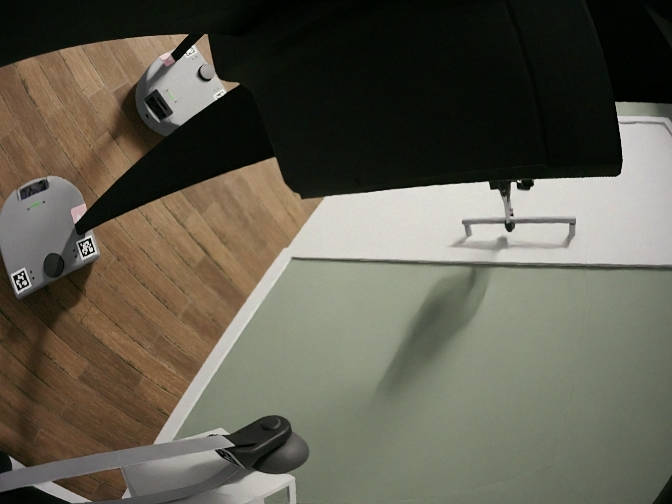

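Call:
execute_actions([
  {"r2":{"base":{"rotate_rad":-1.59},"joints":{"head_pan_rad":-3.14,"head_tilt_rad":-0.8}},"r1":{"base":{"translate_m":0.18},"joints":{"arm_m":0.0},"contact_limits":{"arm_m":40}}},
], cameras=["r2_nav_camera","r1_head_camera"])

Scene clock: 222.37 s.
r1.base_odometry: x=+1.003 y=+1.324 heading=+1.830 (m, m, rad; r1's odometry frame)
r1.turned_by_wheels: +0.000 (rad since the last result)
r1.turned_by_imu: -0.093 (rad since the last result)
r1.base_tilt: forward=+0.8 right=-1.5 (deg)
r1.lidar_m: 2.24 2.30 2.35 2.21 2.26 1.96 1.03 1.06 0.97 0.92 0.94 1.22
r1.head_depth_mm: 790 838 905 971 1043 1112 - / 794 838 897 952 1018 - - / 792 824 871 933 1006 - - / 784 832 884 951 1017 1097 1198 / 779 827 883 943 1007 1085 1189 / 776 825 872 932 1003 1080 1175 / 774 818 867 929 988 1074 1164
r1.base_status: done
r1.joint_positions: lift_m=+0.970 arm_m=+0.000 wrist_yaw_rad=-0.080 wrist_pitch_rad=-0.024 wrist_roll_rad=+0.001 gripper_m=-0.020 head_pan_rad=-1.563 head_tilt_rad=-0.297
r1.joint_status: all done
r1.on_its_own: wrist_yaw_rad is held at -0.082, not at your +0.000, by its stall guard, which is not easing now
r1.motor_effort: left_wheel=+1(22) right_wheel=+0(31) lift_m=+36(37) arm_m=-6(14) wrist_yaw_rad=-2(89) wrist_pitch_rad=+8(10) wrist_roll_rad=+0(0) gripper_m=-10(30) head_pan_rad=-5(5) head_tilt_rad=-2(2) (%)
r1.contact_limits: arm_m 40 (drawing in: default 32, maximum 51; extending or still: default 41, maximum 68)
r1.hand_pose: x=-0.0419 y=-0.4001 z=+1.0781 quat_wxyz=(+0.706, -0.020, -0.707, -0.037) (m; r1's base frame)
r1.wrist_depth_mm: 562 587 613 633 670 698 732 / 575 605 633 663 699 729 769 / 605 628 660 683 715 772 812 / 619 656 691 717 757 798 852 / 642 674 700 - 786 851 885 / 667 694 728 786 838 871 928 / 689 725 768 816 867 915 978
r2.base_odometry: x=-0.165 y=+2.556 heading=+0.590 (m, m, rad; r2's odometry frame)
r2.turned_by_wheels: -1.590 (rad since the last result)
r2.turned_by_imu: -1.569 (rad since the last result)
r2.base_tilt: forward=+1.0 right=-1.6 (deg)
r2.lidar_m: 0.83 0.81 0.86 0.79 0.78 0.83 1.20 1.01 3.16 2.43 2.37 1.07
r2.head_depth_mm: 994 - - - - 1259 1126 / 1194 - - - - 1256 1128 / 1427 - - - - 1259 1131 / 1774 2058 2286 - - 1266 1154 / 2349 2823 2478 - - 1262 1139 / 3366 3239 2540 - - 1283 1135 / 2686 3026 2544 - - 1280 1141
r2.base_status: done
r2.joint_positions: lift_m=+1.000 arm_m=+0.002 wrist_yaw_rad=+2.298 wrist_pitch_rad=-0.028 wrist_roll_rad=+0.007 gripper_m=+0.110 head_pan_rad=-3.133 head_tilt_rad=-0.790
r2.joint_status: all done
r2.on_its_own: gripper_m is held at +0.109, not at your +0.050, by its stall guard, which is not easing now
r2.motor_effort: left_wheel=+2(4) right_wheel=-3(6) lift_m=+43(43) arm_m=-2(2) wrist_yaw_rad=+3(3) wrist_pitch_rad=+9(10) wrist_roll_rad=+0(0) gripper_m=-19(20) head_pan_rad=-3(31) head_tilt_rad=-4(10) (%)
r2.hand_pose: x=+0.1696 y=+0.0223 z=+1.1071 quat_wxyz=(+0.298, +0.651, -0.281, +0.639) (m; r2's base frame)
r2.wrist_depth_mm: 780 941 859 789 725 675 629 / 797 952 866 818 736 689 629 / 811 - 78 865 137 691 653 / 793 - 81 845 145 712 668 / 818 957 84 115 113 131 675 / 808 - 84 113 141 140 670 / 779 - 91 120 114 142 735
pictures: r1_head_camera (sideways: a quarter turn clockwise sets it upright), r2_nav_camera (sideways: a quarter turn counterclockwise sets it upright)
camera_calibration (this result's frames):
r1_head_camera: T_world_to_cam=[[0.0281902, 0.323305, -0.945875, 1.25207], [0.999457, 0.00702211, 0.0321873, -0.0473233], [0.0170484, -0.946269, -0.322931, 0.379433], [0, 0, 0, 1]] pos_world=[0.00553264, -0.0454231, 1.30836]
r2_nav_camera: T_world_to_cam=[[-0.702538, -0.0145919, 0.711496, -0.884128], [-0.0097741, 0.999893, 0.0108555, 0.0435994], [-0.711579, 0.000672145, -0.702606, 0.87805], [0, 0, 0, 1]] pos_world=[0.00409374, -0.057086, 1.2455]
Images, in order (width x height): r1_head_camera 896x504, r2_nav_camera 672x504.

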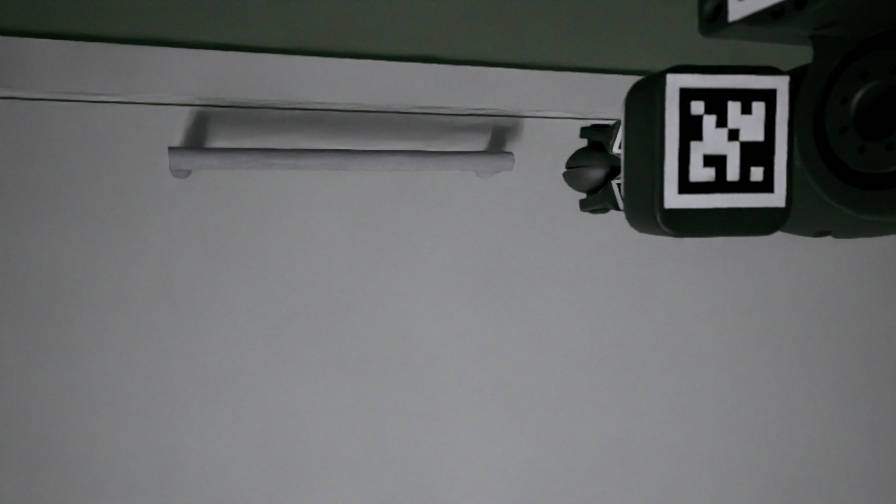

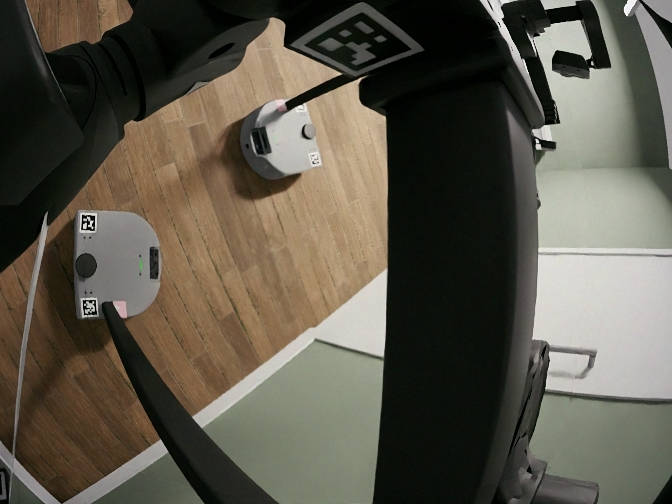

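Call:
execute_actions([
  {"r1":{"base":{"rotate_rad":0.09},"joints":{"gripper_m":0.1,"wrist_yaw_rad":0,"lift_m":1.0}}},
], cameras=[])

Call:
execute_actions([
  {"r1":{"base":{"translate_m":-0.18},"joints":{"arm_m":0.38}}},
], cameras=["r1_wrist_camera"])

Scene clock: 228.20 s.
r1.base_odometry: x=+1.003 y=+1.324 heading=+1.920 (m, m, rad; r1's odometry frame)
r1.turned_by_wheels: +0.090 (rad since the last result)
r1.turned_by_imu: +0.088 (rad since the last result)
r1.base_tilt: forward=+0.8 right=-1.6 (deg)
r1.lidar_m: 2.23 2.37 2.29 2.22 2.31 1.92 1.03 1.07 0.94 0.92 0.96 1.34
r1.head_depth_mm: 778 818 872 931 994 - - / 777 814 875 931 - - - / 782 825 880 947 993 - - / 784 829 882 944 997 1092 1200 / 780 834 885 952 1019 1102 1203 / 780 835 888 950 1026 1109 1203 / 786 835 890 954 1027 1109 1204
r1.base_status: done
r1.joint_positions: lift_m=+1.000 arm_m=+0.000 wrist_yaw_rad=-0.003 wrist_pitch_rad=-0.023 wrist_roll_rad=+0.001 gripper_m=+0.100 head_pan_rad=-1.563 head_tilt_rad=-0.297
r1.joint_status: all done
r1.motor_effort: left_wheel=-2(6) right_wheel=+1(5) lift_m=+36(37) arm_m=-6(6) wrist_yaw_rad=+2(3) wrist_pitch_rad=+8(9) wrist_roll_rad=+0(0) gripper_m=+1(81) head_pan_rad=-5(5) head_tilt_rad=-2(2) (%)
r1.hand_pose: x=-0.0221 y=-0.4009 z=+1.1083 quat_wxyz=(+0.707, +0.008, -0.707, -0.009) (m; r1's base frame)
r1.wrist_depth_mm: 621 620 614 632 626 637 632 / 646 646 648 642 648 651 654 / 668 676 674 673 664 683 680 / 693 699 698 698 703 694 707 / 719 722 729 745 727 731 733 / 748 735 761 758 759 777 778 / 786 800 775 797 794 807 812
r2.base_odometry: x=-0.165 y=+2.556 heading=+0.590 (m, m, rad; r2's odometry frame)
r2.turned_by_wheels: +0.000 (rad since the last result)
r2.turned_by_imu: +0.000 (rad since the last result)
r2.base_tilt: forward=+0.8 right=-1.7 (deg)
r2.lidar_m: 0.83 0.81 0.86 0.79 0.78 0.83 1.20 1.00 3.16 2.43 2.37 1.08
r2.head_depth_mm: 994 - - - - 1257 1125 / 1191 - - - - 1260 1127 / 1426 - - - - 1258 1135 / 1774 2055 2288 - - 1266 1153 / 2363 2810 2456 - - 1263 1136 / 3309 3263 2524 - - 1283 1135 / 2798 3026 2547 - - 1284 1139
r2.base_status: not commanded
r2.joint_positions: lift_m=+1.000 arm_m=+0.002 wrist_yaw_rad=+2.298 wrist_pitch_rad=-0.028 wrist_roll_rad=+0.007 gripper_m=+0.110 head_pan_rad=-3.133 head_tilt_rad=-0.790
r2.joint_status: not commanded
r2.on_its_own: gripper_m is held at +0.109, not at your +0.050, by its stall guard, which is not easing now
r2.motor_effort: left_wheel=+2(2) right_wheel=-3(3) lift_m=+44(44) arm_m=-2(2) wrist_yaw_rad=+3(2) wrist_pitch_rad=+9(9) wrist_roll_rad=+0(0) gripper_m=-20(20) head_pan_rad=-1(2) head_tilt_rad=-4(4) (%)
r2.hand_pose: x=+0.1696 y=+0.0223 z=+1.1071 quat_wxyz=(+0.298, +0.651, -0.281, +0.639) (m; r2's base frame)
r2.wrist_depth_mm: 793 923 866 768 735 673 634 / 789 947 865 802 743 676 630 / 794 982 78 856 137 685 631 / 819 - 81 842 144 709 679 / 801 944 84 114 113 131 688 / 817 - 84 113 141 140 675 / 766 - 91 120 113 142 759
pictures: none
No camera images: the call's "cameras" was empty. Leave "cameras" out to get every camera's image.

Scene clock: 232.20 s.
r1.base_odometry: x=+1.065 y=+1.155 heading=+1.919 (m, m, rad; r1's odometry frame)
r1.turned_by_wheels: +0.000 (rad since the last result)
r1.turned_by_imu: -0.003 (rad since the last result)
r1.base_tilt: forward=+0.8 right=-1.7 (deg)
r1.lidar_m: 2.42 2.56 2.29 2.22 2.32 1.73 0.85 0.89 0.94 0.91 0.96 1.33
r1.head_depth_mm: 776 820 869 - 1007 1086 1179 / 777 820 858 948 1003 1082 1186 / 771 818 856 - 1005 1085 1177 / 784 821 865 941 1015 1092 1185 / 785 828 879 938 1015 1097 1192 / 785 830 884 940 1021 1096 1197 / 781 830 884 945 1018 1108 1189
r1.base_status: done
r1.joint_positions: lift_m=+1.000 arm_m=+0.380 wrist_yaw_rad=-0.002 wrist_pitch_rad=-0.023 wrist_roll_rad=+0.001 gripper_m=+0.100 head_pan_rad=-1.563 head_tilt_rad=-0.297
r1.joint_status: all done
r1.motor_effort: left_wheel=-1(7) right_wheel=+3(3) lift_m=+36(36) arm_m=+5(4) wrist_yaw_rad=+1(3) wrist_pitch_rad=+9(8) wrist_roll_rad=+0(0) gripper_m=+1(1) head_pan_rad=-4(4) head_tilt_rad=-2(2) (%)
r1.hand_pose: x=-0.0219 y=-0.7802 z=+1.1083 quat_wxyz=(+0.707, +0.008, -0.707, -0.009) (m; r1's base frame)
r1.wrist_depth_mm: 267 266 266 267 259 270 271 / 277 277 278 276 268 280 280 / 286 287 289 288 279 290 293 / 298 298 301 298 291 304 303 / 311 309 310 310 303 315 317 / 324 323 327 324 317 330 329 / 338 342 340 340 337 345 344
r2.base_odometry: x=-0.165 y=+2.556 heading=+0.590 (m, m, rad; r2's odometry frame)
r2.turned_by_wheels: +0.000 (rad since the last result)
r2.turned_by_imu: +0.000 (rad since the last result)
r2.base_tilt: forward=+1.1 right=-1.6 (deg)
r2.lidar_m: 0.83 0.81 0.87 0.79 0.78 0.83 1.20 0.83 0.83 2.42 2.38 1.07
r2.head_depth_mm: 982 - - - - 1254 1127 / 1177 - - - - 1255 1127 / 1316 - - - - 1262 1130 / 1779 2045 2284 - - 1263 1156 / 2400 2820 2484 - - 1267 1135 / 3382 3278 2544 - - 1231 1141 / 2829 2996 2565 - - 1174 1142
r2.base_status: not commanded
r2.joint_positions: lift_m=+1.000 arm_m=+0.002 wrist_yaw_rad=+2.298 wrist_pitch_rad=-0.028 wrist_roll_rad=+0.007 gripper_m=+0.110 head_pan_rad=-3.133 head_tilt_rad=-0.790
r2.joint_status: not commanded
r2.on_its_own: gripper_m is held at +0.109, not at your +0.050, by its stall guard, which is not easing now
r2.motor_effort: left_wheel=+2(2) right_wheel=-3(3) lift_m=+44(44) arm_m=-3(2) wrist_yaw_rad=+2(2) wrist_pitch_rad=+10(9) wrist_roll_rad=+0(0) gripper_m=-20(20) head_pan_rad=-2(2) head_tilt_rad=-4(4) (%)
r2.hand_pose: x=+0.1696 y=+0.0223 z=+1.1071 quat_wxyz=(+0.298, +0.651, -0.281, +0.639) (m; r2's base frame)
r2.wrist_depth_mm: 782 937 864 787 738 654 623 / 799 950 876 796 736 675 628 / 810 995 78 832 137 681 637 / 808 - 82 847 145 708 681 / 797 950 84 115 113 132 671 / 792 - 84 112 141 140 666 / 782 - 91 120 114 143 744
pictures: r1_wrist_camera
camera_calibration (this result's frames):
r1_wrist_camera: T_world_to_cam=[[-0.998847, 0.0353544, -0.0324849, 0.0386945], [0.0403199, 0.250326, -0.967322, 1.29265], [-0.0260673, -0.967516, -0.251463, -0.313758], [0, 0, 0, 1]] pos_world=[-0.0216483, -0.628517, 1.17276]
Images, in order (width x height): r1_wrist_camera 644x364.

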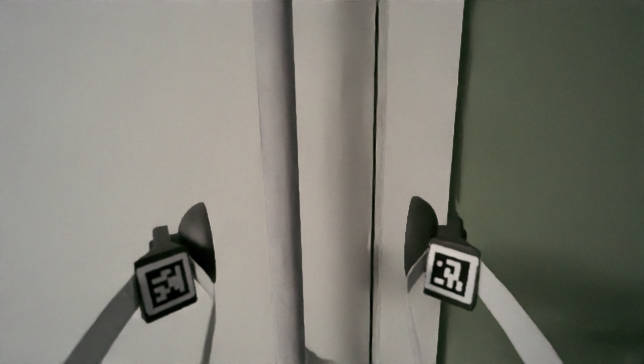

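Call:
execute_actions([
  {"r1":{"base":{"translate_m":0.015},"joints":{"arm_m":0.485}}},
], cameras=["r1_wrist_camera"])

Call:
execute_actions([
  {"r1":{"joints":{"gripper_m":-0.06}}},
], cameras=[])

Call:
execute_actions([
  {"r1":{"joints":{"arm_m":0.3},"contact_limits":{"arm_m":45}}},
], cameras=["r1_wrist_camera"])

Scene clock: 237.70 s.
r1.base_odometry: x=+1.059 y=+1.169 heading=+1.919 (m, m, rad; r1's odometry frame)
r1.turned_by_wheels: +0.000 (rad since the last result)
r1.turned_by_imu: -0.001 (rad since the last result)
r1.base_tilt: forward=+0.9 right=-1.5 (deg)
r1.lidar_m: 2.40 2.53 2.30 2.22 2.32 1.74 0.86 0.90 0.94 0.91 0.95 1.33
r1.head_depth_mm: 777 819 868 - 1004 1084 1192 / 771 816 855 941 1009 1093 1182 / 774 820 854 944 1003 1083 1186 / 779 820 864 930 1012 1097 1187 / 781 827 873 940 1014 1094 1195 / 784 827 884 945 1019 1097 1198 / 783 830 889 950 1021 1108 1197
r1.base_status: done
r1.joint_positions: lift_m=+1.000 arm_m=+0.485 wrist_yaw_rad=-0.002 wrist_pitch_rad=-0.023 wrist_roll_rad=+0.001 gripper_m=+0.100 head_pan_rad=-1.563 head_tilt_rad=-0.297
r1.joint_status: all done
r1.motor_effort: left_wheel=-2(3) right_wheel=+2(7) lift_m=+36(37) arm_m=+5(5) wrist_yaw_rad=+2(1) wrist_pitch_rad=+9(9) wrist_roll_rad=+0(0) gripper_m=+0(0) head_pan_rad=-5(5) head_tilt_rad=-2(2) (%)
r1.hand_pose: x=-0.0219 y=-0.8852 z=+1.1083 quat_wxyz=(+0.707, +0.008, -0.707, -0.009) (m; r1's base frame)
r1.wrist_depth_mm: 171 171 170 111 173 161 172 / 178 178 177 114 180 166 178 / 184 184 184 117 186 173 187 / 192 192 192 122 193 179 194 / 199 199 199 126 200 187 202 / 208 207 209 130 211 195 212 / 216 218 218 136 218 206 221
r2.base_odometry: x=-0.165 y=+2.556 heading=+0.590 (m, m, rad; r2's odometry frame)
r2.turned_by_wheels: +0.000 (rad since the last result)
r2.turned_by_imu: +0.000 (rad since the last result)
r2.base_tilt: forward=+1.0 right=-1.7 (deg)
r2.lidar_m: 0.83 0.81 0.87 0.79 0.78 0.83 1.20 0.84 0.85 2.43 2.38 1.07
r2.head_depth_mm: 952 - - - - 1253 1127 / 1124 - - - - 1254 1123 / 1430 - - - - 1260 1133 / 1772 2058 2263 - - 1257 1152 / 2379 2828 2488 - - 1266 1137 / 3362 3282 2544 - - 1230 1139 / 2784 3047 2543 - - 1198 1142
r2.base_status: not commanded
r2.joint_positions: lift_m=+1.000 arm_m=+0.002 wrist_yaw_rad=+2.298 wrist_pitch_rad=-0.028 wrist_roll_rad=+0.007 gripper_m=+0.110 head_pan_rad=-3.133 head_tilt_rad=-0.790
r2.joint_status: not commanded
r2.on_its_own: gripper_m is held at +0.109, not at your +0.050, by its stall guard, which is not easing now
r2.motor_effort: left_wheel=+2(2) right_wheel=-3(3) lift_m=+43(44) arm_m=-2(2) wrist_yaw_rad=+2(2) wrist_pitch_rad=+9(10) wrist_roll_rad=+0(0) gripper_m=-20(20) head_pan_rad=-3(3) head_tilt_rad=-4(4) (%)
r2.hand_pose: x=+0.1696 y=+0.0223 z=+1.1071 quat_wxyz=(+0.298, +0.651, -0.281, +0.639) (m; r2's base frame)
r2.wrist_depth_mm: 773 932 867 796 711 674 628 / 785 964 871 816 740 686 641 / 795 - 78 857 136 678 654 / 828 - 82 837 145 708 653 / 803 965 84 115 113 131 683 / 803 - 84 113 141 140 685 / 787 - 91 120 114 143 759
pictures: r1_wrist_camera
camera_calibration (this result's frames):
r1_wrist_camera: T_world_to_cam=[[-0.998847, 0.0353543, -0.0324851, 0.0424071], [0.0403201, 0.250324, -0.967322, 1.31893], [-0.0260672, -0.967516, -0.251461, -0.415354], [0, 0, 0, 1]] pos_world=[-0.0216483, -0.733522, 1.17276]
Images, in order (width x height): r1_wrist_camera 644x364.

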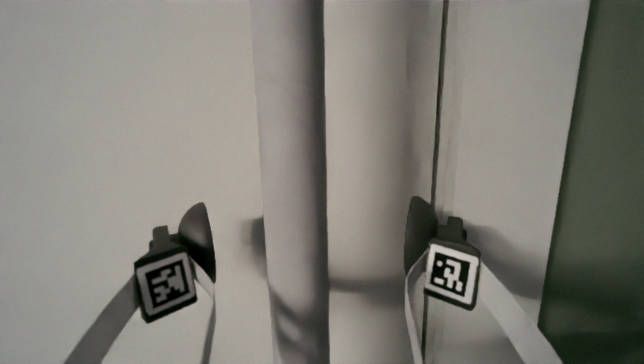

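Scene clock: 239.80 s.
r1.base_odometry: x=+1.059 y=+1.169 heading=+1.920 (m, m, rad; r1's odometry frame)
r1.turned_by_wheels: +0.000 (rad since the last result)
r1.turned_by_imu: +0.000 (rad since the last result)
r1.base_tilt: forward=+0.8 right=-1.4 (deg)
r1.lidar_m: 2.41 2.54 2.29 2.22 2.32 1.74 0.86 0.91 0.94 0.90 0.96 1.33
r1.head_depth_mm: 776 821 865 - 1004 1089 1185 / 770 817 852 936 1007 1086 1191 / 774 817 854 944 1003 1088 1180 / 780 820 871 933 1009 1093 1191 / 777 827 878 941 1017 1099 1195 / 780 827 880 942 1014 1091 1194 / 781 830 888 947 1018 1109 1203
r1.base_status: not commanded
r1.joint_positions: lift_m=+1.000 arm_m=+0.485 wrist_yaw_rad=+0.013 wrist_pitch_rad=-0.023 wrist_roll_rad=+0.001 gripper_m=-0.058 head_pan_rad=-1.563 head_tilt_rad=-0.297
r1.joint_status: all done
r1.motor_effort: left_wheel=+3(3) right_wheel=-4(4) lift_m=+36(36) arm_m=+3(4) wrist_yaw_rad=-11(11) wrist_pitch_rad=+9(8) wrist_roll_rad=+0(0) gripper_m=-34(98) head_pan_rad=-5(4) head_tilt_rad=-3(2) (%)
r1.hand_pose: x=-0.0181 y=-0.8853 z=+1.1083 quat_wxyz=(+0.707, +0.013, -0.707, -0.004) (m; r1's base frame)
r1.wrist_depth_mm: 172 173 173 105 171 160 161 / 180 179 179 109 179 165 174 / 186 186 185 114 185 171 182 / 193 194 193 119 193 178 190 / 202 201 200 122 199 185 199 / 210 210 209 127 207 194 208 / 220 221 220 136 219 202 217
r2.base_odometry: x=-0.165 y=+2.556 heading=+0.590 (m, m, rad; r2's odometry frame)
r2.turned_by_wheels: +0.000 (rad since the last result)
r2.turned_by_imu: +0.000 (rad since the last result)
r2.base_tilt: forward=+1.0 right=-1.7 (deg)
r2.lidar_m: 0.83 0.81 0.87 0.79 0.78 0.83 1.21 0.84 0.85 2.43 2.38 1.08
r2.head_depth_mm: 951 - - - - 1254 1125 / 1132 - - - - 1257 1129 / 1419 - - - - 1259 1133 / 1784 2067 2275 - - 1267 1158 / 2402 2801 2477 - - 1260 1134 / 3358 3247 2529 - - 1230 1136 / 2793 3015 2559 - - 1196 1138
r2.base_status: not commanded
r2.joint_positions: lift_m=+1.000 arm_m=+0.002 wrist_yaw_rad=+2.298 wrist_pitch_rad=-0.028 wrist_roll_rad=+0.007 gripper_m=+0.110 head_pan_rad=-3.133 head_tilt_rad=-0.790
r2.joint_status: not commanded
r2.on_its_own: gripper_m is held at +0.109, not at your +0.050, by its stall guard, which is not easing now
r2.motor_effort: left_wheel=+2(2) right_wheel=-3(3) lift_m=+43(44) arm_m=-2(3) wrist_yaw_rad=+2(1) wrist_pitch_rad=+9(10) wrist_roll_rad=+0(0) gripper_m=-20(20) head_pan_rad=-2(3) head_tilt_rad=-4(4) (%)
r2.hand_pose: x=+0.1696 y=+0.0223 z=+1.1071 quat_wxyz=(+0.298, +0.651, -0.281, +0.639) (m; r2's base frame)
r2.wrist_depth_mm: 804 930 878 790 709 685 619 / 819 963 898 798 729 680 621 / 801 995 78 868 137 702 654 / 823 - 82 858 145 714 667 / 815 944 84 114 113 131 675 / 800 - 84 113 141 140 680 / 789 - 90 120 114 143 748
pictures: none
No camera images: the call's "cameras" was empty. Leave "cameras" out to get every camera's image.

Scene clock: 244.47 s.
r1.base_odometry: x=+1.059 y=+1.169 heading=+1.920 (m, m, rad; r1's odometry frame)
r1.turned_by_wheels: +0.000 (rad since the last result)
r1.turned_by_imu: +0.004 (rad since the last result)
r1.base_tilt: forward=+0.9 right=-1.4 (deg)
r1.lidar_m: 2.41 2.54 2.29 2.22 2.32 1.74 0.86 0.90 0.94 0.71 0.81 1.33
r1.head_depth_mm: 774 821 863 - 1007 1084 1182 / 769 819 859 - 1010 1087 1176 / 608 647 672 - 805 863 941 / 606 634 672 - 791 860 943 / 624 659 707 761 820 890 970 / 636 680 728 778 847 920 1009 / 650 697 744 803 877 957 1045
r1.base_status: not commanded
r1.joint_positions: lift_m=+1.000 arm_m=+0.300 wrist_yaw_rad=+0.179 wrist_pitch_rad=-0.022 wrist_roll_rad=-0.004 gripper_m=-0.036 head_pan_rad=-1.564 head_tilt_rad=-0.297
r1.joint_status: all done
r1.on_its_own: wrist_yaw_rad is held at +0.173, not at your +0.000, by its stall guard, which is not easing now; gripper_m is held at -0.037, not at your -0.060, by its stall guard, which is still easing
r1.motor_effort: left_wheel=+2(28) right_wheel=-3(37) lift_m=+37(37) arm_m=-6(11) wrist_yaw_rad=-4(78) wrist_pitch_rad=+8(9) wrist_roll_rad=+2(2) gripper_m=-24(38) head_pan_rad=-4(4) head_tilt_rad=-1(2) (%)
r1.contact_limits: arm_m 45 (drawing in: default 32, maximum 51; extending or still: default 41, maximum 68)
r1.hand_pose: x=+0.0240 y=-0.6969 z=+1.1085 quat_wxyz=(+0.707, +0.071, -0.702, +0.055) (m; r1's base frame)
r1.wrist_depth_mm: 254 223 196 106 157 148 307 / 267 235 205 109 163 152 318 / 288 247 214 114 168 159 327 / 304 259 223 119 175 166 340 / 325 274 240 122 181 351 352 / 349 290 254 127 183 370 363 / 374 314 257 137 201 385 379
r2.base_odometry: x=-0.165 y=+2.556 heading=+0.590 (m, m, rad; r2's odometry frame)
r2.turned_by_wheels: +0.000 (rad since the last result)
r2.turned_by_imu: +0.000 (rad since the last result)
r2.base_tilt: forward=+1.0 right=-1.7 (deg)
r2.lidar_m: 0.83 0.81 0.86 0.79 0.78 0.82 1.02 0.84 0.85 2.42 2.38 1.08
r2.head_depth_mm: 2469 - - - - 1250 1130 / 874 - - - - 1257 1131 / 1137 - - - - 1261 1130 / 812 2045 2269 - - 1262 1155 / 2382 2812 2496 - - 1261 1136 / 3344 3267 2543 - - 1232 1136 / 2783 3062 2538 - - 1198 1140
r2.base_status: not commanded
r2.joint_positions: lift_m=+1.000 arm_m=+0.002 wrist_yaw_rad=+2.298 wrist_pitch_rad=-0.028 wrist_roll_rad=+0.007 gripper_m=+0.110 head_pan_rad=-3.133 head_tilt_rad=-0.790
r2.joint_status: not commanded
r2.on_its_own: gripper_m is held at +0.109, not at your +0.050, by its stall guard, which is not easing now
r2.motor_effort: left_wheel=+2(2) right_wheel=-3(3) lift_m=+43(44) arm_m=-2(3) wrist_yaw_rad=+2(1) wrist_pitch_rad=+9(9) wrist_roll_rad=+0(0) gripper_m=-20(19) head_pan_rad=-2(2) head_tilt_rad=-4(4) (%)
r2.hand_pose: x=+0.1696 y=+0.0223 z=+1.1071 quat_wxyz=(+0.298, +0.651, -0.281, +0.639) (m; r2's base frame)
r2.wrist_depth_mm: 779 933 862 783 734 654 620 / 788 998 850 800 742 669 629 / 792 982 78 831 137 695 647 / 811 - 82 858 144 708 656 / 804 957 84 115 113 132 672 / 792 - 84 112 141 141 684 / 789 - 91 120 114 144 754
pictures: r1_wrist_camera
camera_calibration (this result's frames):
r1_wrist_camera: T_world_to_cam=[[-0.989115, -0.144548, -0.0275097, -0.0495557], [-0.00985269, 0.251603, -0.96778, 1.27282], [0.146813, -0.956975, -0.250288, -0.229997], [0, 0, 0, 1]] pos_world=[-0.00270925, -0.547508, 1.17288]
Images, in order (width x height): r1_wrist_camera 644x364.

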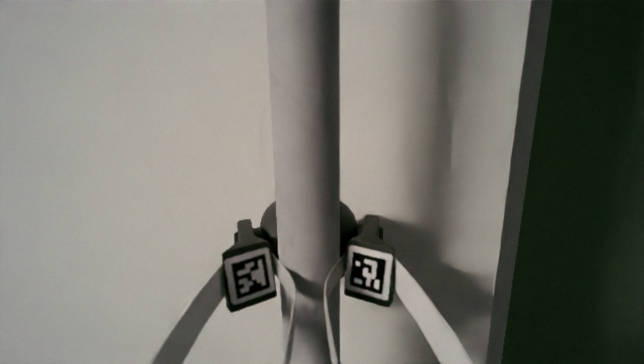

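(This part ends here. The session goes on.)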